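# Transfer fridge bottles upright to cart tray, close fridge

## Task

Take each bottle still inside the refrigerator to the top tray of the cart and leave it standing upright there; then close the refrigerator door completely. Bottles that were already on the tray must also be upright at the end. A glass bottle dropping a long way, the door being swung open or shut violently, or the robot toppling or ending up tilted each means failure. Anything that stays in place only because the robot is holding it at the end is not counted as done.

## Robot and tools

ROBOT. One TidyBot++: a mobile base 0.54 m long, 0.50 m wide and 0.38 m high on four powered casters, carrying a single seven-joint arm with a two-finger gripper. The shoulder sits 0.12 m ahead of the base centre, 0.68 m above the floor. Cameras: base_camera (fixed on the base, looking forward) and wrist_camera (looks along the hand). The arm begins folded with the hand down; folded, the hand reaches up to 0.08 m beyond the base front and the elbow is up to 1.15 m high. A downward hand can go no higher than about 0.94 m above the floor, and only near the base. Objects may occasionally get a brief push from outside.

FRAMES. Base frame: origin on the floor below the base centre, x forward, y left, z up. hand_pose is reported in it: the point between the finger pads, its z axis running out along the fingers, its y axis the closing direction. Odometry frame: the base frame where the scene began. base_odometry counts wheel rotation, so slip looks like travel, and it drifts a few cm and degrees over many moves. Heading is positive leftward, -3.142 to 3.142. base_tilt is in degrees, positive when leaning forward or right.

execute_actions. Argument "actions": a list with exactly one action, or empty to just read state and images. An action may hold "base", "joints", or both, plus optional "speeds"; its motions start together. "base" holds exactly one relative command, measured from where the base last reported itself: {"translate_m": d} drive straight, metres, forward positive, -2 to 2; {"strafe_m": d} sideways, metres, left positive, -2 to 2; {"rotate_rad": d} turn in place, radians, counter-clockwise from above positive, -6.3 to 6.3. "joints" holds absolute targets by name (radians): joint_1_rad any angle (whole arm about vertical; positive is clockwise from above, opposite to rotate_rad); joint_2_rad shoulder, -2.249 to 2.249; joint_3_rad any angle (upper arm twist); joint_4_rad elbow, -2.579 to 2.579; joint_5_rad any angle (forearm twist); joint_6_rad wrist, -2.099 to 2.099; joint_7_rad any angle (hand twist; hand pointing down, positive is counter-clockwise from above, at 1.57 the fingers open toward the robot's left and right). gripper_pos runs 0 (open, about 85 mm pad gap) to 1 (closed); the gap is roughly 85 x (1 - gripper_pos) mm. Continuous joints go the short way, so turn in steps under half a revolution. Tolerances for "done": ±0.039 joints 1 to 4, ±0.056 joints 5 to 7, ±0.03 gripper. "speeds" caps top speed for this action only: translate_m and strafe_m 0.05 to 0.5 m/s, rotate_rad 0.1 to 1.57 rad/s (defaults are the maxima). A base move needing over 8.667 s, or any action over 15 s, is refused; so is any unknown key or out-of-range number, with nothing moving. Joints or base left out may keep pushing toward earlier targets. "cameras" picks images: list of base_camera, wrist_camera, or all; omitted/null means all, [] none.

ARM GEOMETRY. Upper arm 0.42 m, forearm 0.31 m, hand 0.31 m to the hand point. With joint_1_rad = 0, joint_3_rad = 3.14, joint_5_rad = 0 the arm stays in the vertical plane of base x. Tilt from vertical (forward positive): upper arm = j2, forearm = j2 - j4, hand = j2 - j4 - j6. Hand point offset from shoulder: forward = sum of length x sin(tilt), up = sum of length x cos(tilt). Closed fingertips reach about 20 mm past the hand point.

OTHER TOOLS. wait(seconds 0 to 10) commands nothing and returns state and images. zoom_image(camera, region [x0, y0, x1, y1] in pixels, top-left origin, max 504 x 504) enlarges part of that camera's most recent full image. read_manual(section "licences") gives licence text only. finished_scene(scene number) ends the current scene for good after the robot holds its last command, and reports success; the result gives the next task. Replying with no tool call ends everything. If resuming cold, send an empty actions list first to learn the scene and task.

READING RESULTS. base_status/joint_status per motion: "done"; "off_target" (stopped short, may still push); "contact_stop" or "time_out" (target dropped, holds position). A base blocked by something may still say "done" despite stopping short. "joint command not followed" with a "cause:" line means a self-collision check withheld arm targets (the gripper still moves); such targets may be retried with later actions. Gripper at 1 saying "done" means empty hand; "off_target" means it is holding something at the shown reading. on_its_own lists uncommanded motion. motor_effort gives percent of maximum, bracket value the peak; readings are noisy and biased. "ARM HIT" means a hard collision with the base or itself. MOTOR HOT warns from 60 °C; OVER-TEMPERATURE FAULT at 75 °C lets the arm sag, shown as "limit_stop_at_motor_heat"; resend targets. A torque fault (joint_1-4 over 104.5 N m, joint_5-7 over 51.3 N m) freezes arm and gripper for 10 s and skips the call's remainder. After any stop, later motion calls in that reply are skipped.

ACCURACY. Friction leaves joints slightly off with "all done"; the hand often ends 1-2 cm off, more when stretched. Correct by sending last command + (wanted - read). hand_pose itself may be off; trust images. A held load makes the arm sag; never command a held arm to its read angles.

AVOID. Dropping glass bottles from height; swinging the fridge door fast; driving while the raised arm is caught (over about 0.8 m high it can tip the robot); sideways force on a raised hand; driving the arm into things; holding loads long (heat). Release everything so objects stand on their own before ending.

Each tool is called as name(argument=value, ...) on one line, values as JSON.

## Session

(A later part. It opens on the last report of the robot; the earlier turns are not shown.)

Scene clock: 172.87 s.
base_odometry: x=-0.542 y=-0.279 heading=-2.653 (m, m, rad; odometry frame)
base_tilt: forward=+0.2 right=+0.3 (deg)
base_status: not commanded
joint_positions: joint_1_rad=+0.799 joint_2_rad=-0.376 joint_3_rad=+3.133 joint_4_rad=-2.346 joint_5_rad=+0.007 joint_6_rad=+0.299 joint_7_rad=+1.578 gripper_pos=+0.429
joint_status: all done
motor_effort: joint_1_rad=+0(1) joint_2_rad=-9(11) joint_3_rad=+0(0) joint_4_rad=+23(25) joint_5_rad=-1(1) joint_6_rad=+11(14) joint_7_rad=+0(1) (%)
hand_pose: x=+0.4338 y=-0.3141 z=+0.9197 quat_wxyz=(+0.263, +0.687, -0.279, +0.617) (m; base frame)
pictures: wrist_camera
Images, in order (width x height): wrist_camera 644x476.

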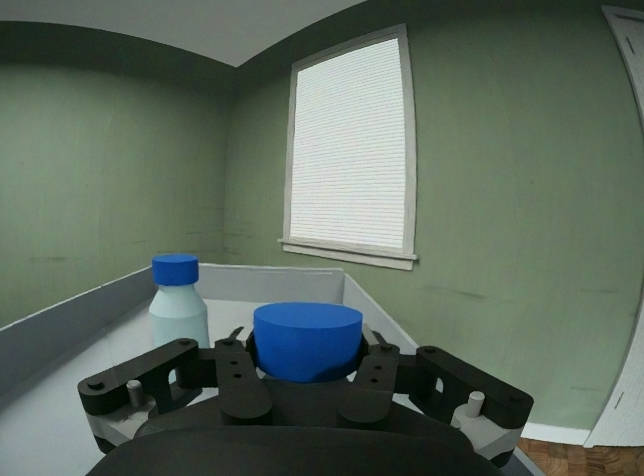

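execute_actions(actions=[{"joints":{"joint_6_rad":0.24}}], cameras=[])

execute_actions(actions=[{"joints":{"gripper_pos":0.15}}], cameras=["wrist_camera"])

execute_actions(actions=[{"joints":{"joint_4_rad":-1.9,"joint_6_rad":-0.15}}], cameras=["wrist_camera"])

Scene clock: 177.50 s.
base_odometry: x=-0.542 y=-0.279 heading=-2.653 (m, m, rad; odometry frame)
base_tilt: forward=+0.3 right=+0.3 (deg)
base_status: not commanded
joint_positions: joint_1_rad=+0.799 joint_2_rad=-0.380 joint_3_rad=+3.133 joint_4_rad=-2.341 joint_5_rad=+0.007 joint_6_rad=+0.283 joint_7_rad=+1.578 gripper_pos=+0.429
joint_status: all done
motor_effort: joint_1_rad=+0(0) joint_2_rad=-8(9) joint_3_rad=+0(0) joint_4_rad=+20(22) joint_5_rad=+0(1) joint_6_rad=+9(10) joint_7_rad=+1(1) (%)
hand_pose: x=+0.4333 y=-0.3137 z=+0.9194 quat_wxyz=(+0.262, +0.689, -0.280, +0.614) (m; base frame)
pictures: none
No camera images: the call's "cameras" was empty. Leave "cameras" out to get every camera's image.

Scene clock: 178.53 s.
base_odometry: x=-0.542 y=-0.279 heading=-2.653 (m, m, rad; odometry frame)
base_tilt: forward=+0.2 right=+0.3 (deg)
base_status: not commanded
joint_positions: joint_1_rad=+0.799 joint_2_rad=-0.380 joint_3_rad=+3.133 joint_4_rad=-2.341 joint_5_rad=+0.007 joint_6_rad=+0.283 joint_7_rad=+1.578 gripper_pos=+0.150
joint_status: all done
motor_effort: joint_1_rad=+0(0) joint_2_rad=-8(9) joint_3_rad=+0(1) joint_4_rad=+21(22) joint_5_rad=+0(0) joint_6_rad=+9(10) joint_7_rad=+1(1) (%)
hand_pose: x=+0.4333 y=-0.3137 z=+0.9194 quat_wxyz=(+0.262, +0.689, -0.280, +0.614) (m; base frame)
pictures: wrist_camera
Images, in order (width x height): wrist_camera 644x476.

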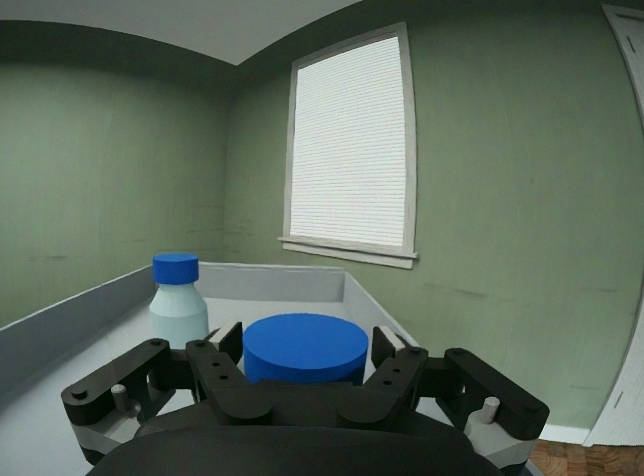

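Scene clock: 180.13 s.
base_odometry: x=-0.542 y=-0.279 heading=-2.653 (m, m, rad; odometry frame)
base_tilt: forward=+0.3 right=+0.4 (deg)
base_status: not commanded
joint_positions: joint_1_rad=+0.799 joint_2_rad=-0.381 joint_3_rad=+3.133 joint_4_rad=-1.912 joint_5_rad=+0.007 joint_6_rad=-0.104 joint_7_rad=+1.578 gripper_pos=+0.150
joint_status: all done
motor_effort: joint_1_rad=+0(0) joint_2_rad=-9(9) joint_3_rad=+0(1) joint_4_rad=+22(22) joint_5_rad=+0(0) joint_6_rad=+9(10) joint_7_rad=+1(0) (%)
hand_pose: x=+0.4500 y=-0.3311 z=+1.0649 quat_wxyz=(+0.270, +0.676, -0.275, +0.629) (m; base frame)
pictures: wrist_camera
Images, in order (width x height): wrist_camera 644x476.

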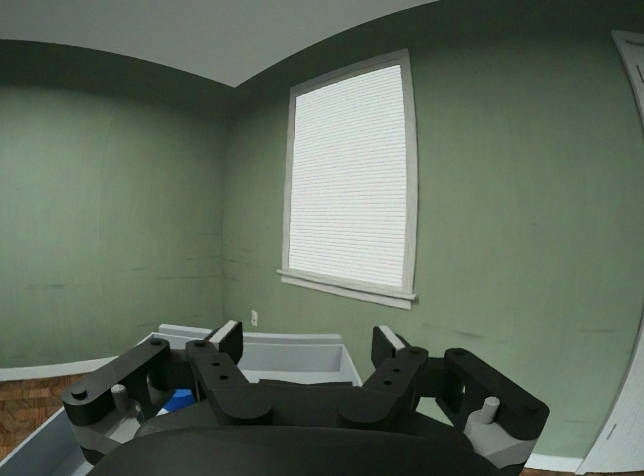

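execute_actions(actions=[{"joints":{"joint_1_rad":0.5,"joint_4_rad":-1.7,"joint_6_rad":-1.3,"gripper_pos":0}}], cameras=["wrist_camera"])

execute_actions(actions=[{"joints":{"joint_1_rad":-0.01,"joint_4_rad":-1.8,"joint_6_rad":-0.15},"base":{"strafe_m":0.1}}], cameras=[])

execute_actions(actions=[{"base":{"rotate_rad":1.57}}], cameras=[])

execute_actions(actions=[{"base":{"translate_m":0.6},"joints":{"joint_1_rad":0.01,"joint_2_rad":0.32,"joint_4_rad":-1.37,"joint_6_rad":0.15}}])

Scene clock: 186.87 s.
base_odometry: x=-0.542 y=-0.279 heading=-2.653 (m, m, rad; odometry frame)
base_tilt: forward=+0.3 right=+0.3 (deg)
base_status: not commanded
joint_positions: joint_1_rad=+0.509 joint_2_rad=-0.392 joint_3_rad=+3.133 joint_4_rad=-1.716 joint_5_rad=+0.007 joint_6_rad=-1.272 joint_7_rad=+1.578 gripper_pos=+0.000
joint_status: all done
motor_effort: joint_1_rad=+0(1) joint_2_rad=-6(9) joint_3_rad=+0(1) joint_4_rad=+19(21) joint_5_rad=+0(4) joint_6_rad=+5(9) joint_7_rad=+1(1) (%)
hand_pose: x=+0.3870 y=-0.1468 z=+0.8815 quat_wxyz=(+0.073, +0.934, -0.234, +0.260) (m; base frame)
pictures: wrist_camera
Images, in order (width x height): wrist_camera 644x476.

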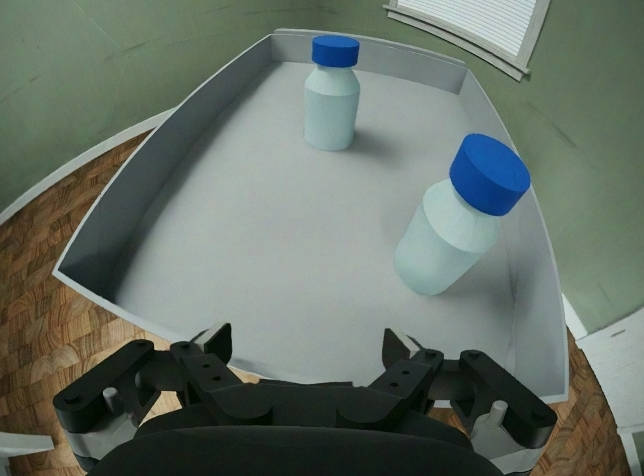

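Scene clock: 188.63 s.
base_odometry: x=-0.495 y=-0.367 heading=-2.654 (m, m, rad; odometry frame)
base_tilt: forward=+0.2 right=+0.3 (deg)
base_status: done
joint_positions: joint_1_rad=-0.001 joint_2_rad=-0.392 joint_3_rad=+3.131 joint_4_rad=-1.784 joint_5_rad=+0.007 joint_6_rad=-0.189 joint_7_rad=+1.578 gripper_pos=+0.000
joint_status: all done
motor_effort: joint_1_rad=+0(1) joint_2_rad=-9(9) joint_3_rad=+0(2) joint_4_rad=+22(22) joint_5_rad=-1(2) joint_6_rad=+9(10) joint_7_rad=+1(0) (%)
hand_pose: x=+0.5787 y=+0.0075 z=+1.1235 quat_wxyz=(+0.003, +0.711, +0.010, +0.704) (m; base frame)
pictures: none
No camera images: the call's "cameras" was empty. Leave "cameras" out to get every camera's image.

Scene clock: 191.00 s.
base_odometry: x=-0.495 y=-0.367 heading=-1.085 (m, m, rad; odometry frame)
base_tilt: forward=+0.3 right=+0.3 (deg)
base_status: done
joint_positions: joint_1_rad=-0.006 joint_2_rad=-0.392 joint_3_rad=+3.127 joint_4_rad=-1.785 joint_5_rad=+0.007 joint_6_rad=-0.189 joint_7_rad=+1.578 gripper_pos=+0.000
joint_status: not commanded
motor_effort: joint_1_rad=+0(3) joint_2_rad=-8(11) joint_3_rad=+0(2) joint_4_rad=+22(22) joint_5_rad=-1(1) joint_6_rad=+9(9) joint_7_rad=+0(1) (%)
hand_pose: x=+0.5787 y=+0.0123 z=+1.1229 quat_wxyz=(+0.001, +0.711, +0.013, +0.703) (m; base frame)
pictures: none
No camera images: the call's "cameras" was empty. Leave "cameras" out to get every camera's image.

Scene clock: 193.57 s.
base_odometry: x=-0.214 y=-0.898 heading=-1.084 (m, m, rad; odometry frame)
base_tilt: forward=+0.3 right=+0.3 (deg)
base_status: done
joint_positions: joint_1_rad=-0.002 joint_2_rad=+0.332 joint_3_rad=+3.127 joint_4_rad=-1.384 joint_5_rad=+0.007 joint_6_rad=+0.105 joint_7_rad=+1.578 gripper_pos=+0.000
joint_status: all done
motor_effort: joint_1_rad=+0(0) joint_2_rad=-36(41) joint_3_rad=-1(1) joint_4_rad=+22(23) joint_5_rad=+0(0) joint_6_rad=+9(11) joint_7_rad=+0(1) (%)
hand_pose: x=+0.8781 y=+0.0119 z=+1.0215 quat_wxyz=(-0.002, +0.721, +0.009, +0.693) (m; base frame)
pictures: base_camera, wrist_camera
Images, in order (width x height): base_camera 644x364, wrist_camera 644x476.

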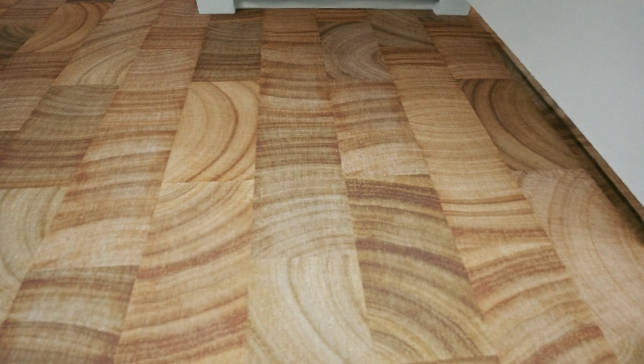

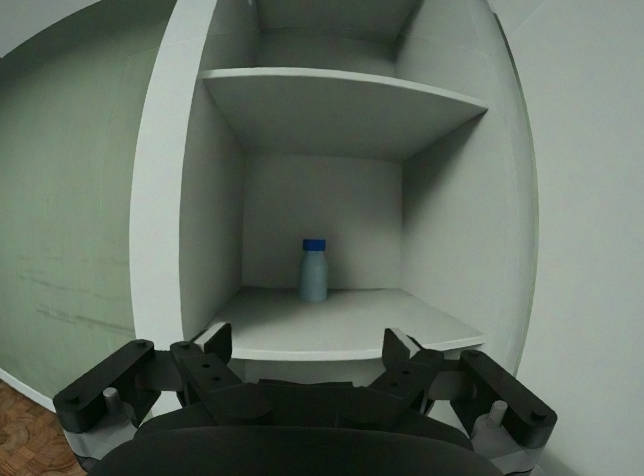

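execute_actions(actions=[{"base":{"translate_m":0.36},"joints":{"joint_3_rad":3.16,"joint_6_rad":0.22}}], cameras=["wrist_camera"])

Scene clock: 199.33 s.
base_odometry: x=-0.045 y=-1.216 heading=-1.083 (m, m, rad; odometry frame)
base_tilt: forward=+0.3 right=+0.4 (deg)
base_status: done
joint_positions: joint_1_rad=+0.005 joint_2_rad=+0.330 joint_3_rad=+3.151 joint_4_rad=-1.381 joint_5_rad=+0.007 joint_6_rad=+0.180 joint_7_rad=+1.578 gripper_pos=+0.000
joint_status: all done
motor_effort: joint_1_rad=+0(1) joint_2_rad=-37(41) joint_3_rad=-1(0) joint_4_rad=+22(23) joint_5_rad=+0(1) joint_6_rad=+10(9) joint_7_rad=+1(1) (%)
hand_pose: x=+0.8778 y=-0.0079 z=+1.0486 quat_wxyz=(+0.011, +0.693, +0.002, +0.721) (m; base frame)
pictures: wrist_camera
Images, in order (width x height): wrist_camera 644x476.

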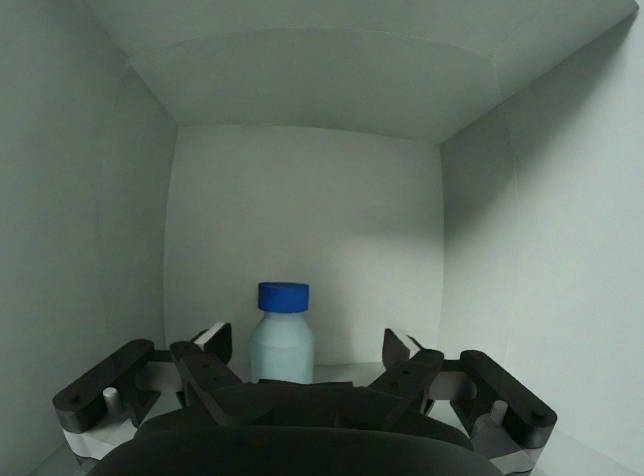

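execute_actions(actions=[{"base":{"strafe_m":0.024}}], cameras=[])

execute_actions(actions=[{"base":{"translate_m":0.11},"speeds":{"translate_m":0.12}}], cameras=["wrist_camera"])

Scene clock: 203.73 s.
base_odometry: x=-0.023 y=-1.204 heading=-1.083 (m, m, rad; odometry frame)
base_tilt: forward=+0.3 right=+0.3 (deg)
base_status: done
joint_positions: joint_1_rad=+0.005 joint_2_rad=+0.330 joint_3_rad=+3.154 joint_4_rad=-1.381 joint_5_rad=+0.007 joint_6_rad=+0.180 joint_7_rad=+1.578 gripper_pos=+0.000
joint_status: not commanded
motor_effort: joint_1_rad=+0(3) joint_2_rad=-36(37) joint_3_rad=+0(2) joint_4_rad=+22(23) joint_5_rad=-1(1) joint_6_rad=+10(10) joint_7_rad=+1(0) (%)
hand_pose: x=+0.8778 y=-0.0095 z=+1.0486 quat_wxyz=(+0.012, +0.693, +0.001, +0.721) (m; base frame)
pictures: none
No camera images: the call's "cameras" was empty. Leave "cameras" out to get every camera's image.

Scene clock: 205.27 s.
base_odometry: x=+0.028 y=-1.302 heading=-1.083 (m, m, rad; odometry frame)
base_tilt: forward=+0.3 right=+0.3 (deg)
base_status: done
joint_positions: joint_1_rad=+0.005 joint_2_rad=+0.327 joint_3_rad=+3.154 joint_4_rad=-1.380 joint_5_rad=+0.007 joint_6_rad=+0.180 joint_7_rad=+1.578 gripper_pos=+0.000
joint_status: not commanded
motor_effort: joint_1_rad=+0(2) joint_2_rad=-36(39) joint_3_rad=+0(1) joint_4_rad=+22(23) joint_5_rad=+0(0) joint_6_rad=+9(10) joint_7_rad=+0(1) (%)
hand_pose: x=+0.8765 y=-0.0095 z=+1.0515 quat_wxyz=(+0.012, +0.691, +0.001, +0.723) (m; base frame)
pictures: wrist_camera
Images, in order (width x height): wrist_camera 644x476.

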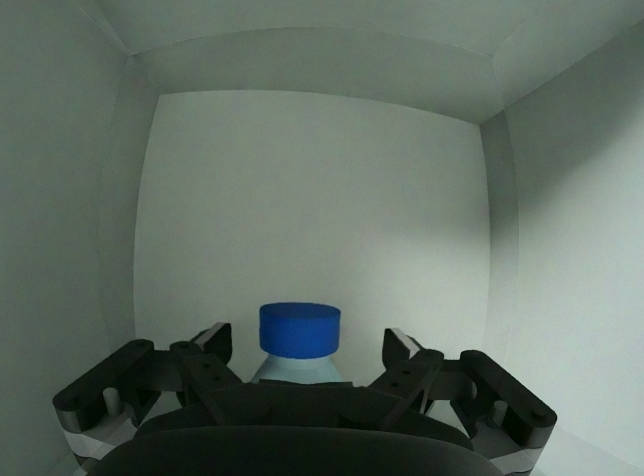

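execute_actions(actions=[{"base":{"strafe_m":0.005},"joints":{"joint_4_rad":-1.41}}], cameras=[])

execute_actions(actions=[{"base":{"translate_m":0.043},"speeds":{"translate_m":0.08}}], cameras=["wrist_camera"])

Scene clock: 209.00 s.
base_odometry: x=+0.033 y=-1.299 heading=-1.083 (m, m, rad; odometry frame)
base_tilt: forward=+0.2 right=+0.3 (deg)
base_status: done
joint_positions: joint_1_rad=+0.007 joint_2_rad=+0.326 joint_3_rad=+3.154 joint_4_rad=-1.404 joint_5_rad=+0.007 joint_6_rad=+0.180 joint_7_rad=+1.578 gripper_pos=+0.000
joint_status: all done
motor_effort: joint_1_rad=+0(4) joint_2_rad=-36(38) joint_3_rad=+0(3) joint_4_rad=+22(23) joint_5_rad=-1(0) joint_6_rad=+9(11) joint_7_rad=+1(1) (%)
hand_pose: x=+0.8756 y=-0.0112 z=+1.0371 quat_wxyz=(+0.013, +0.700, +0.000, +0.714) (m; base frame)
pictures: none
No camera images: the call's "cameras" was empty. Leave "cameras" out to get every camera's image.

Scene clock: 210.10 s.
base_odometry: x=+0.053 y=-1.337 heading=-1.083 (m, m, rad; odometry frame)
base_tilt: forward=+0.3 right=+0.3 (deg)
base_status: done
joint_positions: joint_1_rad=+0.007 joint_2_rad=+0.325 joint_3_rad=+3.154 joint_4_rad=-1.404 joint_5_rad=+0.007 joint_6_rad=+0.180 joint_7_rad=+1.578 gripper_pos=+0.000
joint_status: not commanded
motor_effort: joint_1_rad=+0(2) joint_2_rad=-36(39) joint_3_rad=+0(2) joint_4_rad=+22(22) joint_5_rad=-1(1) joint_6_rad=+9(9) joint_7_rad=+1(1) (%)
hand_pose: x=+0.8752 y=-0.0112 z=+1.0378 quat_wxyz=(+0.013, +0.699, +0.000, +0.715) (m; base frame)
pictures: wrist_camera
Images, in order (width x height): wrist_camera 644x476.

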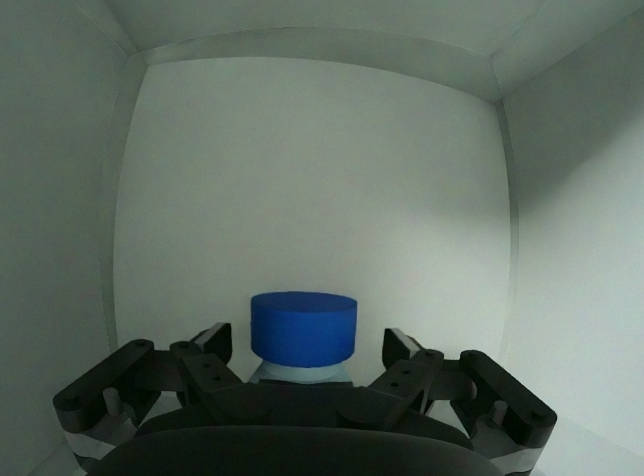

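Slightly low; nudge up and grip.

execute_actions(actions=[{"joints":{"joint_6_rad":0.245},"base":{"translate_m":0.005}}], cameras=[])

execute_actions(actions=[{"joints":{"gripper_pos":1}}], cameras=["wrist_camera"])

execute_actions(actions=[{"joints":{"joint_2_rad":0.25,"joint_6_rad":0.32}}], cameras=["wrist_camera"])

Scene clock: 215.20 s.
base_odometry: x=+0.056 y=-1.341 heading=-1.082 (m, m, rad; odometry frame)
base_tilt: forward=+0.3 right=+0.3 (deg)
base_status: done
joint_positions: joint_1_rad=+0.007 joint_2_rad=+0.325 joint_3_rad=+3.154 joint_4_rad=-1.404 joint_5_rad=+0.007 joint_6_rad=+0.201 joint_7_rad=+1.578 gripper_pos=+0.000
joint_status: all done
motor_effort: joint_1_rad=+0(2) joint_2_rad=-36(39) joint_3_rad=+0(2) joint_4_rad=+22(22) joint_5_rad=-1(1) joint_6_rad=+9(9) joint_7_rad=+0(1) (%)
hand_pose: x=+0.8749 y=-0.0112 z=+1.0445 quat_wxyz=(+0.013, +0.692, +0.000, +0.722) (m; base frame)
pictures: none
No camera images: the call's "cameras" was empty. Leave "cameras" out to get every camera's image.

Scene clock: 216.30 s.
base_odometry: x=+0.056 y=-1.341 heading=-1.082 (m, m, rad; odometry frame)
base_tilt: forward=+0.3 right=+0.4 (deg)
base_status: not commanded
joint_positions: joint_1_rad=+0.007 joint_2_rad=+0.325 joint_3_rad=+3.154 joint_4_rad=-1.404 joint_5_rad=+0.007 joint_6_rad=+0.201 joint_7_rad=+1.578 gripper_pos=+0.429
joint_status: gripper_pos off_target (ended at +0.429, target +1.000)
motor_effort: joint_1_rad=+1(1) joint_2_rad=-35(36) joint_3_rad=+0(1) joint_4_rad=+22(22) joint_5_rad=-1(1) joint_6_rad=+9(9) joint_7_rad=+1(0) (%)
hand_pose: x=+0.8749 y=-0.0112 z=+1.0446 quat_wxyz=(+0.013, +0.692, +0.000, +0.722) (m; base frame)
pictures: wrist_camera
Images, in order (width x height): wrist_camera 644x476.

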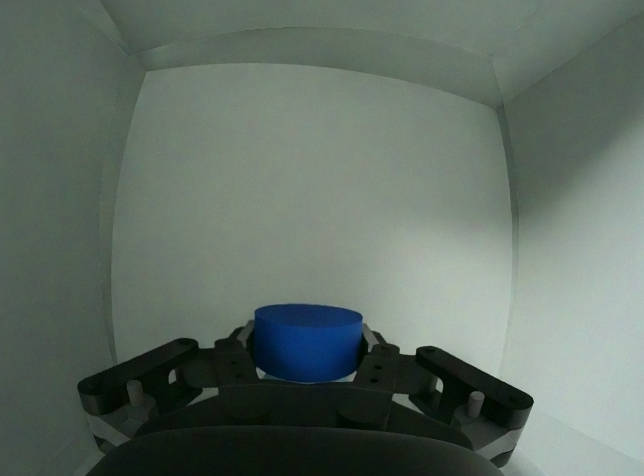

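Scene clock: 217.33 s.
base_odometry: x=+0.056 y=-1.341 heading=-1.082 (m, m, rad; odometry frame)
base_tilt: forward=+0.3 right=+0.3 (deg)
base_status: not commanded
joint_positions: joint_1_rad=+0.007 joint_2_rad=+0.302 joint_3_rad=+3.154 joint_4_rad=-1.426 joint_5_rad=+0.007 joint_6_rad=+0.250 joint_7_rad=+1.578 gripper_pos=+0.429
joint_status: joint_2_rad off_target (ended at +0.302, target +0.250); joint_6_rad off_target (ended at +0.250, target +0.320)
motor_effort: joint_1_rad=+0(0) joint_2_rad=-40(42) joint_3_rad=-1(0) joint_4_rad=+26(27) joint_5_rad=-1(1) joint_6_rad=+13(13) joint_7_rad=+1(0) (%)
hand_pose: x=+0.8644 y=-0.0110 z=+1.0632 quat_wxyz=(+0.013, +0.674, +0.000, +0.739) (m; base frame)
pictures: wrist_camera
Images, in order (width x height): wrist_camera 644x476.

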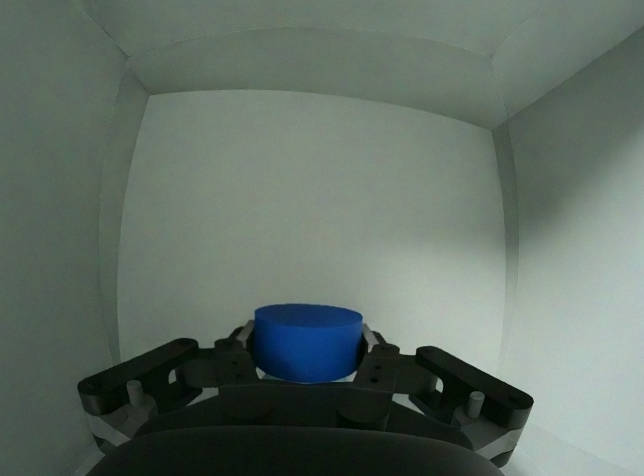

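execute_actions(actions=[{"base":{"translate_m":-1.22},"speeds":{"translate_m":0.35}}], cameras=[])

execute_actions(actions=[{"joints":{"joint_2_rad":-0.4,"joint_3_rad":3.12,"joint_4_rad":-1.6,"joint_6_rad":-0.3}}], cameras=[])

execute_actions(actions=[{"base":{"rotate_rad":-1.57},"speeds":{"rotate_rad":0.8}}], cameras=[])

execute_actions(actions=[{"base":{"translate_m":0.03},"joints":{"joint_1_rad":0.3,"joint_4_rad":-1.75,"joint_6_rad":-0.2}}])

Scene clock: 228.47 s.
base_odometry: x=-0.517 y=-0.264 heading=-1.082 (m, m, rad; odometry frame)
base_tilt: forward=+0.3 right=+0.3 (deg)
base_status: done
joint_positions: joint_1_rad=+0.008 joint_2_rad=+0.288 joint_3_rad=+3.155 joint_4_rad=-1.427 joint_5_rad=+0.007 joint_6_rad=+0.251 joint_7_rad=+1.578 gripper_pos=+0.429
joint_status: not commanded
motor_effort: joint_1_rad=+0(4) joint_2_rad=-39(45) joint_3_rad=-1(3) joint_4_rad=+26(27) joint_5_rad=-1(1) joint_6_rad=+14(14) joint_7_rad=+1(0) (%)
hand_pose: x=+0.8592 y=-0.0124 z=+1.0734 quat_wxyz=(+0.014, +0.668, +0.000, +0.744) (m; base frame)
pictures: none
No camera images: the call's "cameras" was empty. Leave "cameras" out to get every camera's image.

Scene clock: 230.47 s.
base_odometry: x=-0.517 y=-0.264 heading=-1.082 (m, m, rad; odometry frame)
base_tilt: forward=+0.3 right=+0.3 (deg)
base_status: not commanded
joint_positions: joint_1_rad=+0.008 joint_2_rad=-0.379 joint_3_rad=+3.133 joint_4_rad=-1.609 joint_5_rad=+0.007 joint_6_rad=-0.283 joint_7_rad=+1.578 gripper_pos=+0.429
joint_status: all done
motor_effort: joint_1_rad=+0(0) joint_2_rad=-13(43) joint_3_rad=+0(1) joint_4_rad=+26(27) joint_5_rad=-1(0) joint_6_rad=+13(14) joint_7_rad=+1(1) (%)
hand_pose: x=+0.5704 y=+0.0021 z=+1.1958 quat_wxyz=(+0.007, +0.686, +0.005, +0.727) (m; base frame)
pictures: none
No camera images: the call's "cameras" was empty. Leave "cameras" out to get every camera's image.

Scene clock: 233.30 s.
base_odometry: x=-0.517 y=-0.264 heading=-2.652 (m, m, rad; odometry frame)
base_tilt: forward=+0.3 right=+0.3 (deg)
base_status: done
joint_positions: joint_1_rad=+0.009 joint_2_rad=-0.379 joint_3_rad=+3.123 joint_4_rad=-1.609 joint_5_rad=+0.007 joint_6_rad=-0.283 joint_7_rad=+1.578 gripper_pos=+0.429
joint_status: not commanded
motor_effort: joint_1_rad=+0(1) joint_2_rad=-12(13) joint_3_rad=+0(3) joint_4_rad=+25(26) joint_5_rad=-1(0) joint_6_rad=+12(13) joint_7_rad=+1(1) (%)
hand_pose: x=+0.5703 y=+0.0078 z=+1.1955 quat_wxyz=(+0.005, +0.686, +0.009, +0.727) (m; base frame)
pictures: none
No camera images: the call's "cameras" was empty. Leave "cameras" out to get every camera's image.

Scene clock: 234.73 s.
base_odometry: x=-0.543 y=-0.278 heading=-2.652 (m, m, rad; odometry frame)
base_tilt: forward=+0.3 right=+0.3 (deg)
base_status: done
joint_positions: joint_1_rad=+0.292 joint_2_rad=-0.378 joint_3_rad=+3.122 joint_4_rad=-1.762 joint_5_rad=+0.007 joint_6_rad=-0.271 joint_7_rad=+1.578 gripper_pos=+0.429
joint_status: joint_6_rad off_target (ended at -0.271, target -0.200); the others done
motor_effort: joint_1_rad=+0(1) joint_2_rad=-13(15) joint_3_rad=+0(2) joint_4_rad=+26(27) joint_5_rad=-1(0) joint_6_rad=+13(14) joint_7_rad=+1(0) (%)
hand_pose: x=+0.5664 y=-0.1219 z=+1.1045 quat_wxyz=(+0.100, +0.731, -0.094, +0.669) (m; base frame)
pictures: base_camera, wrist_camera
Images, in order (width x height): base_camera 644x364, wrist_camera 644x476.

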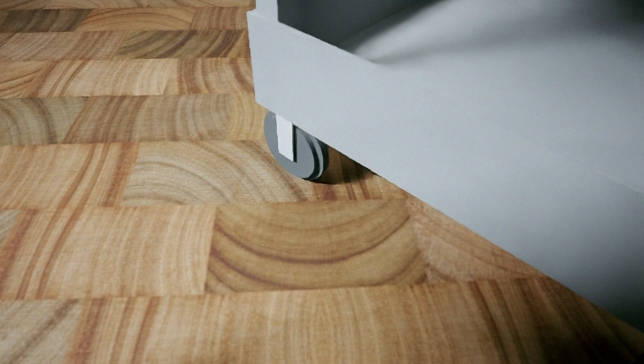

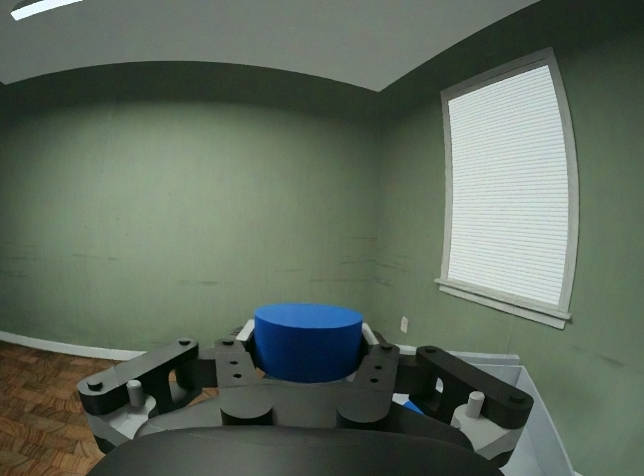

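execute_actions(actions=[{"joints":{"joint_1_rad":0.27,"joint_4_rad":-2.27,"joint_6_rad":0.40}}], cameras=["wrist_camera"])

execute_actions(actions=[{"joints":{"joint_4_rad":-2.33,"joint_6_rad":0.42}}], cameras=["wrist_camera"])

Scene clock: 243.00 s.
base_odometry: x=-0.543 y=-0.278 heading=-2.652 (m, m, rad; odometry frame)
base_tilt: forward=+0.4 right=+0.3 (deg)
base_status: not commanded
joint_positions: joint_1_rad=+0.283 joint_2_rad=-0.378 joint_3_rad=+3.122 joint_4_rad=-2.281 joint_5_rad=+0.007 joint_6_rad=+0.329 joint_7_rad=+1.578 gripper_pos=+0.429
joint_status: joint_6_rad off_target (ended at +0.329, target +0.400); the others done
motor_effort: joint_1_rad=+0(1) joint_2_rad=-12(13) joint_3_rad=+0(0) joint_4_rad=+26(27) joint_5_rad=-1(0) joint_6_rad=+13(14) joint_7_rad=+1(1) (%)
hand_pose: x=+0.5573 y=-0.1146 z=+0.9690 quat_wxyz=(+0.100, +0.703, -0.085, +0.699) (m; base frame)
pictures: wrist_camera
Images, in order (width x height): wrist_camera 644x476.

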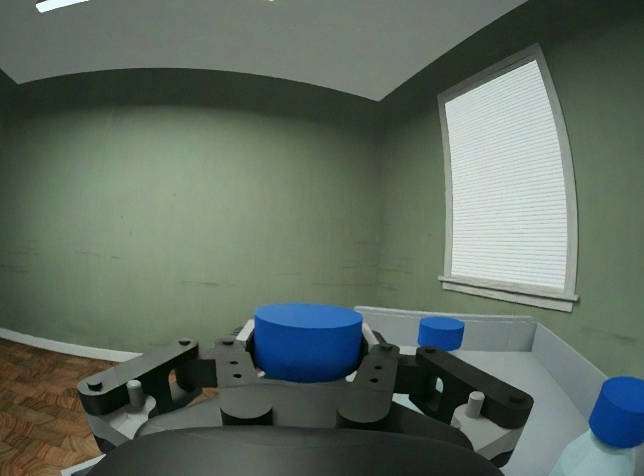

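Scene clock: 243.80 s.
base_odometry: x=-0.543 y=-0.278 heading=-2.652 (m, m, rad; odometry frame)
base_tilt: forward=+0.3 right=+0.3 (deg)
base_status: not commanded
joint_positions: joint_1_rad=+0.283 joint_2_rad=-0.378 joint_3_rad=+3.122 joint_4_rad=-2.346 joint_5_rad=+0.007 joint_6_rad=+0.348 joint_7_rad=+1.578 gripper_pos=+0.429
joint_status: joint_6_rad off_target (ended at +0.348, target +0.420); the others done
motor_effort: joint_1_rad=+0(0) joint_2_rad=-11(12) joint_3_rad=+0(0) joint_4_rad=+25(27) joint_5_rad=-1(1) joint_6_rad=+13(14) joint_7_rad=+0(1) (%)
hand_pose: x=+0.5499 y=-0.1128 z=+0.9356 quat_wxyz=(+0.097, +0.719, -0.087, +0.682) (m; base frame)
pictures: wrist_camera
Images, in order (width x height): wrist_camera 644x476.

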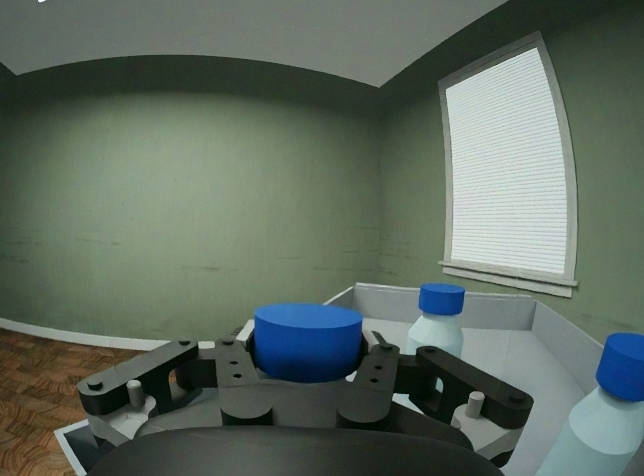

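execute_actions(actions=[{"joints":{"joint_1_rad":0.35,"joint_6_rad":0.33}}], cameras=[])

execute_actions(actions=[{"joints":{"joint_6_rad":0.27}}], cameras=["wrist_camera"])

Scene clock: 250.57 s.
base_odometry: x=-0.543 y=-0.278 heading=-2.652 (m, m, rad; odometry frame)
base_tilt: forward=+0.3 right=+0.3 (deg)
base_status: not commanded
joint_positions: joint_1_rad=+0.346 joint_2_rad=-0.378 joint_3_rad=+3.122 joint_4_rad=-2.346 joint_5_rad=+0.007 joint_6_rad=+0.348 joint_7_rad=+1.578 gripper_pos=+0.429
joint_status: all done
motor_effort: joint_1_rad=+0(0) joint_2_rad=-12(11) joint_3_rad=+0(1) joint_4_rad=+25(25) joint_5_rad=-1(1) joint_6_rad=+13(13) joint_7_rad=+1(1) (%)
hand_pose: x=+0.5419 y=-0.1398 z=+0.9356 quat_wxyz=(+0.119, +0.716, -0.110, +0.679) (m; base frame)
pictures: none
No camera images: the call's "cameras" was empty. Leave "cameras" out to get every camera's image.

Scene clock: 251.10 s.
base_odometry: x=-0.543 y=-0.278 heading=-2.652 (m, m, rad; odometry frame)
base_tilt: forward=+0.3 right=+0.4 (deg)
base_status: not commanded
joint_positions: joint_1_rad=+0.346 joint_2_rad=-0.379 joint_3_rad=+3.122 joint_4_rad=-2.345 joint_5_rad=+0.007 joint_6_rad=+0.297 joint_7_rad=+1.578 gripper_pos=+0.429
joint_status: all done
motor_effort: joint_1_rad=+0(1) joint_2_rad=-9(12) joint_3_rad=+0(0) joint_4_rad=+23(25) joint_5_rad=-1(0) joint_6_rad=+11(13) joint_7_rad=+0(1) (%)
hand_pose: x=+0.5406 y=-0.1396 z=+0.9208 quat_wxyz=(+0.116, +0.733, -0.113, +0.661) (m; base frame)
pictures: wrist_camera
Images, in order (width x height): wrist_camera 644x476.

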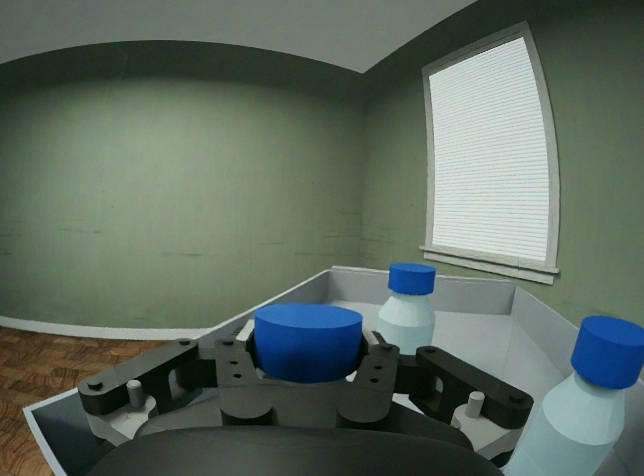

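execute_actions(actions=[{"joints":{"joint_6_rad":0.24}}], cameras=[])

execute_actions(actions=[{"joints":{"gripper_pos":0.15}}], cameras=["wrist_camera"])

execute_actions(actions=[{"joints":{"joint_4_rad":-1.9,"joint_6_rad":-0.15}}], cameras=[])

execute_actions(actions=[{"joints":{"joint_4_rad":-1.6,"joint_6_rad":-1.15,"joint_1_rad":0.3}}], cameras=["wrist_camera"])

Scene clock: 260.40 s.
base_odometry: x=-0.543 y=-0.278 heading=-2.652 (m, m, rad; odometry frame)
base_tilt: forward=+0.3 right=+0.4 (deg)
base_status: not commanded
joint_positions: joint_1_rad=+0.346 joint_2_rad=-0.382 joint_3_rad=+3.122 joint_4_rad=-2.340 joint_5_rad=+0.007 joint_6_rad=+0.283 joint_7_rad=+1.578 gripper_pos=+0.429
joint_status: all done
motor_effort: joint_1_rad=-1(0) joint_2_rad=-8(9) joint_3_rad=+0(0) joint_4_rad=+20(23) joint_5_rad=-1(1) joint_6_rad=+9(11) joint_7_rad=+0(1) (%)
hand_pose: x=+0.5402 y=-0.1395 z=+0.9205 quat_wxyz=(+0.116, +0.735, -0.113, +0.659) (m; base frame)
pictures: none
No camera images: the call's "cameras" was empty. Leave "cameras" out to get every camera's image.

Scene clock: 261.43 s.
base_odometry: x=-0.543 y=-0.278 heading=-2.652 (m, m, rad; odometry frame)
base_tilt: forward=+0.3 right=+0.4 (deg)
base_status: not commanded
joint_positions: joint_1_rad=+0.346 joint_2_rad=-0.382 joint_3_rad=+3.122 joint_4_rad=-2.340 joint_5_rad=+0.007 joint_6_rad=+0.282 joint_7_rad=+1.578 gripper_pos=+0.150
joint_status: all done
motor_effort: joint_1_rad=-1(0) joint_2_rad=-7(8) joint_3_rad=+0(1) joint_4_rad=+21(22) joint_5_rad=+0(1) joint_6_rad=+9(10) joint_7_rad=+0(1) (%)
hand_pose: x=+0.5402 y=-0.1395 z=+0.9205 quat_wxyz=(+0.116, +0.735, -0.113, +0.659) (m; base frame)
pictures: wrist_camera
Images, in order (width x height): wrist_camera 644x476.

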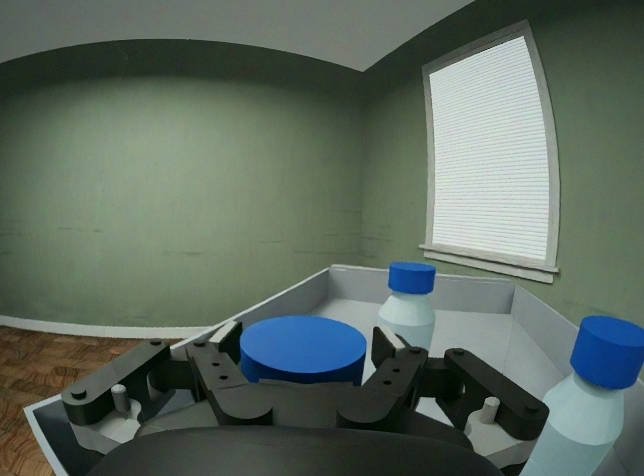

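Scene clock: 263.03 s.
base_odometry: x=-0.543 y=-0.278 heading=-2.652 (m, m, rad; odometry frame)
base_tilt: forward=+0.3 right=+0.4 (deg)
base_status: not commanded
joint_positions: joint_1_rad=+0.346 joint_2_rad=-0.382 joint_3_rad=+3.122 joint_4_rad=-1.912 joint_5_rad=+0.007 joint_6_rad=-0.104 joint_7_rad=+1.578 gripper_pos=+0.150
joint_status: all done
motor_effort: joint_1_rad=+0(0) joint_2_rad=-9(9) joint_3_rad=+0(1) joint_4_rad=+22(22) joint_5_rad=-1(1) joint_6_rad=+8(9) joint_7_rad=+1(1) (%)
hand_pose: x=+0.5630 y=-0.1470 z=+1.0652 quat_wxyz=(+0.119, +0.721, -0.112, +0.674) (m; base frame)
pictures: none
No camera images: the call's "cameras" was empty. Leave "cameras" out to get every camera's image.

Scene clock: 264.53 s.
base_odometry: x=-0.543 y=-0.278 heading=-2.652 (m, m, rad; odometry frame)
base_tilt: forward=+0.3 right=+0.3 (deg)
base_status: not commanded
joint_positions: joint_1_rad=+0.312 joint_2_rad=-0.383 joint_3_rad=+3.122 joint_4_rad=-1.615 joint_5_rad=+0.007 joint_6_rad=-1.114 joint_7_rad=+1.578 gripper_pos=+0.150
joint_status: all done
motor_effort: joint_1_rad=+0(0) joint_2_rad=-6(9) joint_3_rad=+0(0) joint_4_rad=+20(22) joint_5_rad=-1(1) joint_6_rad=+7(9) joint_7_rad=+1(1) (%)
hand_pose: x=+0.4653 y=-0.1035 z=+0.9587 quat_wxyz=(+0.065, +0.913, -0.130, +0.382) (m; base frame)
pictures: wrist_camera
Images, in order (width x height): wrist_camera 644x476.

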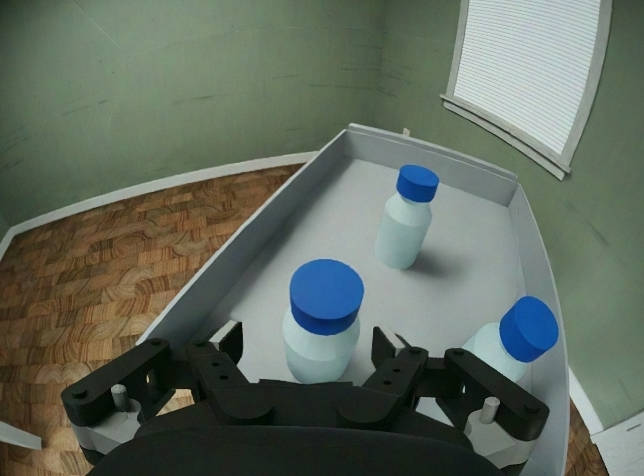

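execute_actions(actions=[{"joints":{"joint_4_rad":-1.8,"joint_6_rad":-0.15,"joint_1_rad":0,"joint_3_rad":3.15,"gripper_pos":1}}], cameras=[])

execute_actions(actions=[{"base":{"rotate_rad":1.57}}], cameras=[])

execute_actions(actions=[{"base":{"translate_m":0.5},"joints":{"joint_2_rad":-0.3,"joint_4_rad":-2.4,"joint_6_rad":0.5}}], cameras=[])

execute_actions(actions=[{"base":{"strafe_m":-0.55}}])

Scene clock: 274.70 s.
base_odometry: x=-0.543 y=-0.278 heading=-2.652 (m, m, rad; odometry frame)
base_tilt: forward=+0.3 right=+0.3 (deg)
base_status: not commanded
joint_positions: joint_1_rad=+0.009 joint_2_rad=-0.383 joint_3_rad=+3.137 joint_4_rad=-1.784 joint_5_rad=+0.007 joint_6_rad=-0.185 joint_7_rad=+1.578 gripper_pos=+0.999
joint_status: all done
motor_effort: joint_1_rad=-1(0) joint_2_rad=-9(9) joint_3_rad=+0(0) joint_4_rad=+22(23) joint_5_rad=-1(1) joint_6_rad=+10(10) joint_7_rad=+1(1) (%)
hand_pose: x=+0.5827 y=-0.0001 z=+1.1204 quat_wxyz=(+0.007, +0.712, +0.004, +0.702) (m; base frame)
pictures: none
No camera images: the call's "cameras" was empty. Leave "cameras" out to get every camera's image.

Scene clock: 277.07 s.
base_odometry: x=-0.543 y=-0.278 heading=-1.083 (m, m, rad; odometry frame)
base_tilt: forward=+0.3 right=+0.3 (deg)
base_status: done
joint_positions: joint_1_rad=+0.003 joint_2_rad=-0.383 joint_3_rad=+3.144 joint_4_rad=-1.785 joint_5_rad=+0.007 joint_6_rad=-0.185 joint_7_rad=+1.578 gripper_pos=+0.999
joint_status: not commanded
motor_effort: joint_1_rad=+0(1) joint_2_rad=-9(11) joint_3_rad=+0(2) joint_4_rad=+22(22) joint_5_rad=-1(2) joint_6_rad=+10(9) joint_7_rad=+1(1) (%)
hand_pose: x=+0.5828 y=-0.0016 z=+1.1198 quat_wxyz=(+0.007, +0.713, +0.003, +0.701) (m; base frame)
pictures: none
No camera images: the call's "cameras" was empty. Leave "cameras" out to get every camera's image.

Scene clock: 279.43 s.
base_odometry: x=-0.308 y=-0.720 heading=-1.082 (m, m, rad; odometry frame)
base_tilt: forward=+0.3 right=+0.3 (deg)
base_status: done
joint_positions: joint_1_rad=+0.003 joint_2_rad=-0.308 joint_3_rad=+3.144 joint_4_rad=-2.386 joint_5_rad=+0.007 joint_6_rad=+0.456 joint_7_rad=+1.578 gripper_pos=+0.999
joint_status: all done
motor_effort: joint_1_rad=+0(0) joint_2_rad=-10(13) joint_3_rad=+0(1) joint_4_rad=+20(23) joint_5_rad=+0(0) joint_6_rad=+10(10) joint_7_rad=+1(1) (%)
hand_pose: x=+0.5772 y=-0.0001 z=+0.9138 quat_wxyz=(+0.005, +0.725, +0.004, +0.688) (m; base frame)
pictures: none
No camera images: the call's "cameras" was empty. Leave "cameras" out to get every camera's image.

Scene clock: 281.90 s.
base_odometry: x=-0.794 y=-0.978 heading=-1.082 (m, m, rad; odometry frame)
base_tilt: forward=+0.3 right=+0.3 (deg)
base_status: done
joint_positions: joint_1_rad=+0.003 joint_2_rad=-0.308 joint_3_rad=+3.146 joint_4_rad=-2.387 joint_5_rad=+0.007 joint_6_rad=+0.456 joint_7_rad=+1.578 gripper_pos=+0.999
joint_status: not commanded
motor_effort: joint_1_rad=+0(1) joint_2_rad=-10(10) joint_3_rad=+0(2) joint_4_rad=+20(20) joint_5_rad=-1(2) joint_6_rad=+10(9) joint_7_rad=+1(1) (%)
hand_pose: x=+0.5771 y=-0.0015 z=+0.9136 quat_wxyz=(+0.006, +0.725, +0.003, +0.688) (m; base frame)
pictures: base_camera, wrist_camera
Images, in order (width x height): base_camera 644x364, wrist_camera 644x476.

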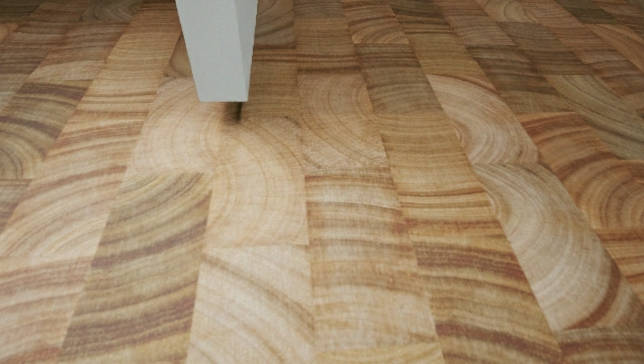

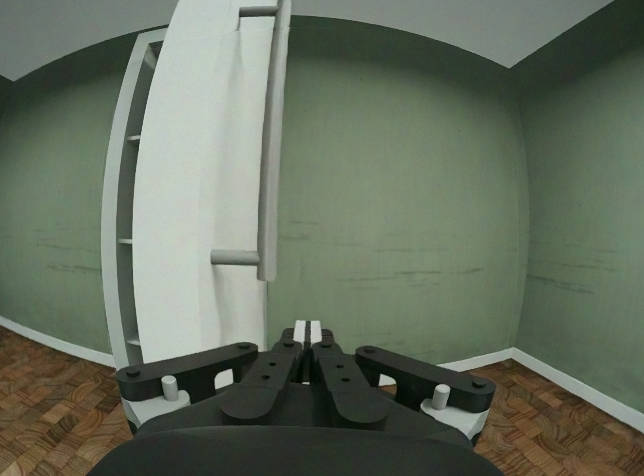

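execute_actions(actions=[{"base":{"strafe_m":-0.04},"joints":{"joint_2_rad":0.5,"joint_4_rad":-2.13,"joint_6_rad":1.08}}], cameras=[])

execute_actions(actions=[{"base":{"translate_m":0.1}}], cameras=[])

execute_actions(actions=[{"base":{"strafe_m":0.25},"speeds":{"strafe_m":0.06}}])

Scene clock: 291.33 s.
base_odometry: x=-0.829 y=-0.997 heading=-1.081 (m, m, rad; odometry frame)
base_tilt: forward=+0.3 right=+0.4 (deg)
base_status: done
joint_positions: joint_1_rad=+0.003 joint_2_rad=+0.488 joint_3_rad=+3.149 joint_4_rad=-2.146 joint_5_rad=+0.006 joint_6_rad=+1.034 joint_7_rad=+1.578 gripper_pos=+0.999
joint_status: all done
motor_effort: joint_1_rad=+0(1) joint_2_rad=-33(34) joint_3_rad=+0(2) joint_4_rad=+13(20) joint_5_rad=+0(1) joint_6_rad=+10(10) joint_7_rad=+1(1) (%)
hand_pose: x=+0.7804 y=-0.0030 z=+0.7695 quat_wxyz=(+0.006, +0.717, +0.004, +0.697) (m; base frame)
pictures: none
No camera images: the call's "cameras" was empty. Leave "cameras" out to get every camera's image.

Scene clock: 292.60 s.
base_odometry: x=-0.782 y=-1.085 heading=-1.082 (m, m, rad; odometry frame)
base_tilt: forward=+0.3 right=+0.3 (deg)
base_status: done
joint_positions: joint_1_rad=+0.003 joint_2_rad=+0.492 joint_3_rad=+3.149 joint_4_rad=-2.138 joint_5_rad=+0.006 joint_6_rad=+1.036 joint_7_rad=+1.578 gripper_pos=+0.999
joint_status: not commanded
motor_effort: joint_1_rad=-1(1) joint_2_rad=-33(36) joint_3_rad=-1(1) joint_4_rad=+13(15) joint_5_rad=-1(1) joint_6_rad=+9(10) joint_7_rad=+1(1) (%)
hand_pose: x=+0.7828 y=-0.0030 z=+0.7713 quat_wxyz=(+0.006, +0.715, +0.004, +0.699) (m; base frame)
pictures: none
No camera images: the call's "cameras" was empty. Leave "cameras" out to get every camera's image.

Scene clock: 297.27 s.
base_odometry: x=-0.561 y=-0.968 heading=-1.082 (m, m, rad; odometry frame)
base_tilt: forward=+0.3 right=+0.3 (deg)
base_status: done
joint_positions: joint_1_rad=+0.003 joint_2_rad=+0.492 joint_3_rad=+3.154 joint_4_rad=-2.138 joint_5_rad=-0.003 joint_6_rad=+1.036 joint_7_rad=+1.578 gripper_pos=+0.999
joint_status: not commanded
motor_effort: joint_1_rad=+0(4) joint_2_rad=-33(34) joint_3_rad=+0(4) joint_4_rad=+14(14) joint_5_rad=-1(3) joint_6_rad=+9(9) joint_7_rad=+1(0) (%)
hand_pose: x=+0.7828 y=-0.0086 z=+0.7713 quat_wxyz=(+0.010, +0.715, -0.002, +0.699) (m; base frame)
pictures: base_camera, wrist_camera
Images, in order (width x height): base_camera 644x364, wrist_camera 644x476.

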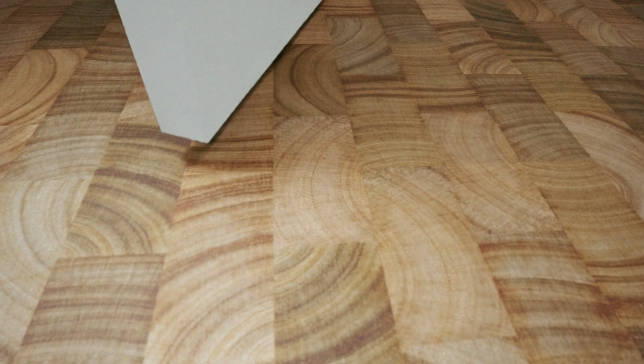

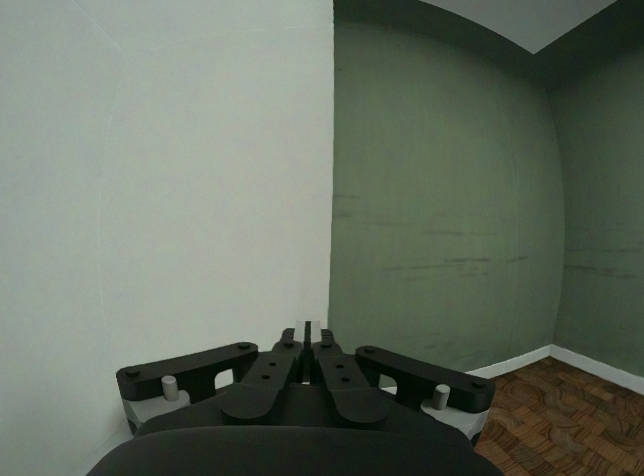

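execute_actions(actions=[{"base":{"strafe_m":0.3},"speeds":{"strafe_m":0.06}}])

execute_actions(actions=[{"base":{"translate_m":0.18},"speeds":{"translate_m":0.05}}])

Scene clock: 305.60 s.
base_odometry: x=-0.296 y=-0.827 heading=-1.082 (m, m, rad; odometry frame)
base_tilt: forward=+0.3 right=+0.3 (deg)
base_status: done
joint_positions: joint_1_rad=+0.001 joint_2_rad=+0.492 joint_3_rad=+3.154 joint_4_rad=-2.138 joint_5_rad=-0.003 joint_6_rad=+1.036 joint_7_rad=+1.578 gripper_pos=+0.999
joint_status: not commanded
motor_effort: joint_1_rad=-1(3) joint_2_rad=-33(35) joint_3_rad=+0(2) joint_4_rad=+14(14) joint_5_rad=+0(0) joint_6_rad=+9(10) joint_7_rad=+0(1) (%)
hand_pose: x=+0.7828 y=-0.0067 z=+0.7714 quat_wxyz=(+0.009, +0.715, -0.001, +0.699) (m; base frame)
pictures: base_camera, wrist_camera
Images, in order (width x height): base_camera 644x364, wrist_camera 644x476.

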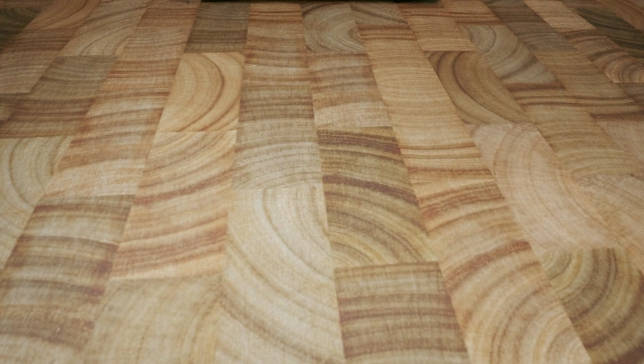

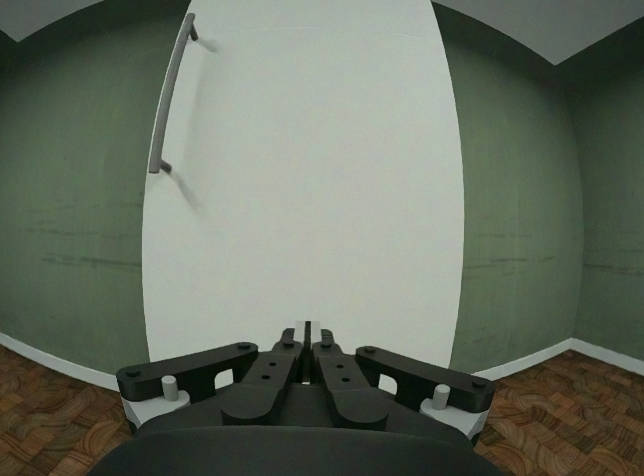

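Scene clock: 309.70 s.
base_odometry: x=-0.212 y=-0.986 heading=-1.082 (m, m, rad; odometry frame)
base_tilt: forward=+0.3 right=+0.4 (deg)
base_status: done
joint_positions: joint_1_rad=+0.001 joint_2_rad=+0.492 joint_3_rad=+3.154 joint_4_rad=-2.138 joint_5_rad=-0.003 joint_6_rad=+1.038 joint_7_rad=+1.578 gripper_pos=+0.999
joint_status: not commanded
motor_effort: joint_1_rad=-1(1) joint_2_rad=-33(36) joint_3_rad=+0(1) joint_4_rad=+14(15) joint_5_rad=+0(0) joint_6_rad=+9(10) joint_7_rad=+1(1) (%)
hand_pose: x=+0.7829 y=-0.0067 z=+0.7719 quat_wxyz=(+0.009, +0.715, -0.001, +0.699) (m; base frame)
pictures: base_camera, wrist_camera
Images, in order (width x height): base_camera 644x364, wrist_camera 644x476.

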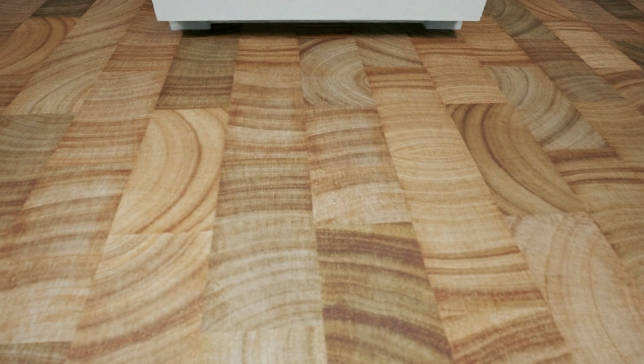

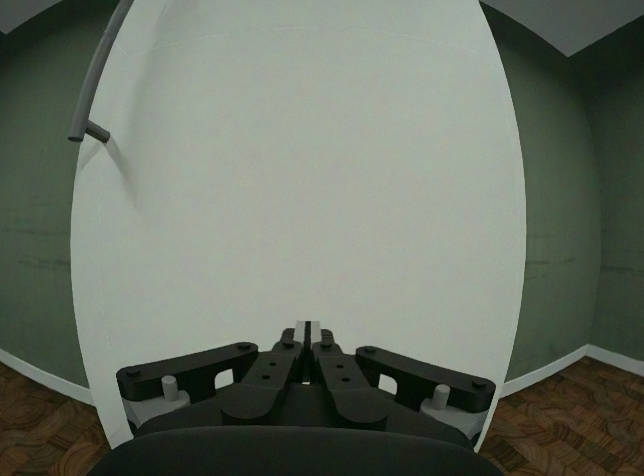

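execute_actions(actions=[{"base":{"translate_m":0.09},"speeds":{"translate_m":0.05}}])

Scene clock: 315.47 s.
base_odometry: x=-0.169 y=-1.066 heading=-1.081 (m, m, rad; odometry frame)
base_tilt: forward=+0.3 right=+0.3 (deg)
base_status: done
joint_positions: joint_1_rad=+0.001 joint_2_rad=+0.492 joint_3_rad=+3.154 joint_4_rad=-2.138 joint_5_rad=-0.003 joint_6_rad=+1.038 joint_7_rad=+1.578 gripper_pos=+0.999
joint_status: not commanded
motor_effort: joint_1_rad=-1(2) joint_2_rad=-33(35) joint_3_rad=-1(2) joint_4_rad=+13(14) joint_5_rad=+0(2) joint_6_rad=+9(9) joint_7_rad=+1(0) (%)
hand_pose: x=+0.7830 y=-0.0067 z=+0.7720 quat_wxyz=(+0.009, +0.715, -0.001, +0.700) (m; base frame)
pictures: base_camera, wrist_camera
Images, in order (width x height): base_camera 644x364, wrist_camera 644x476.

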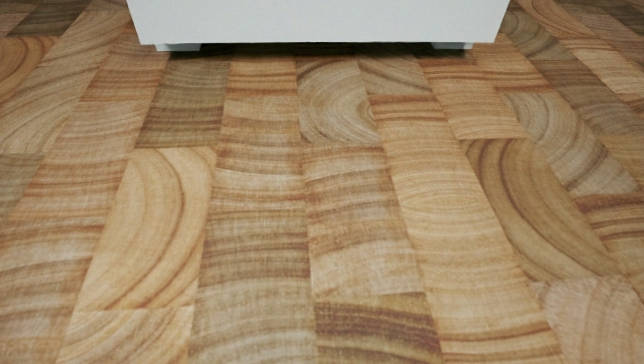

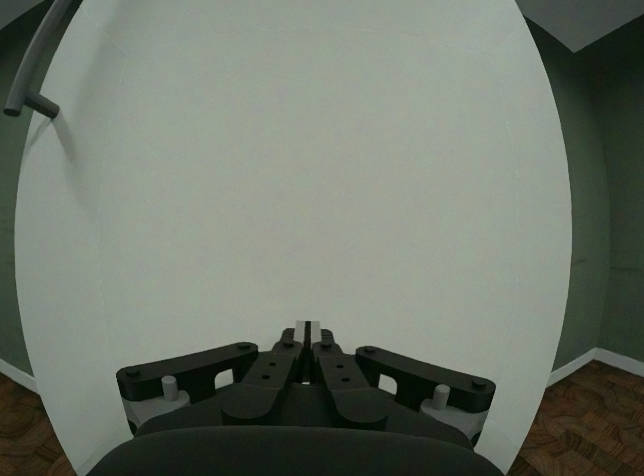

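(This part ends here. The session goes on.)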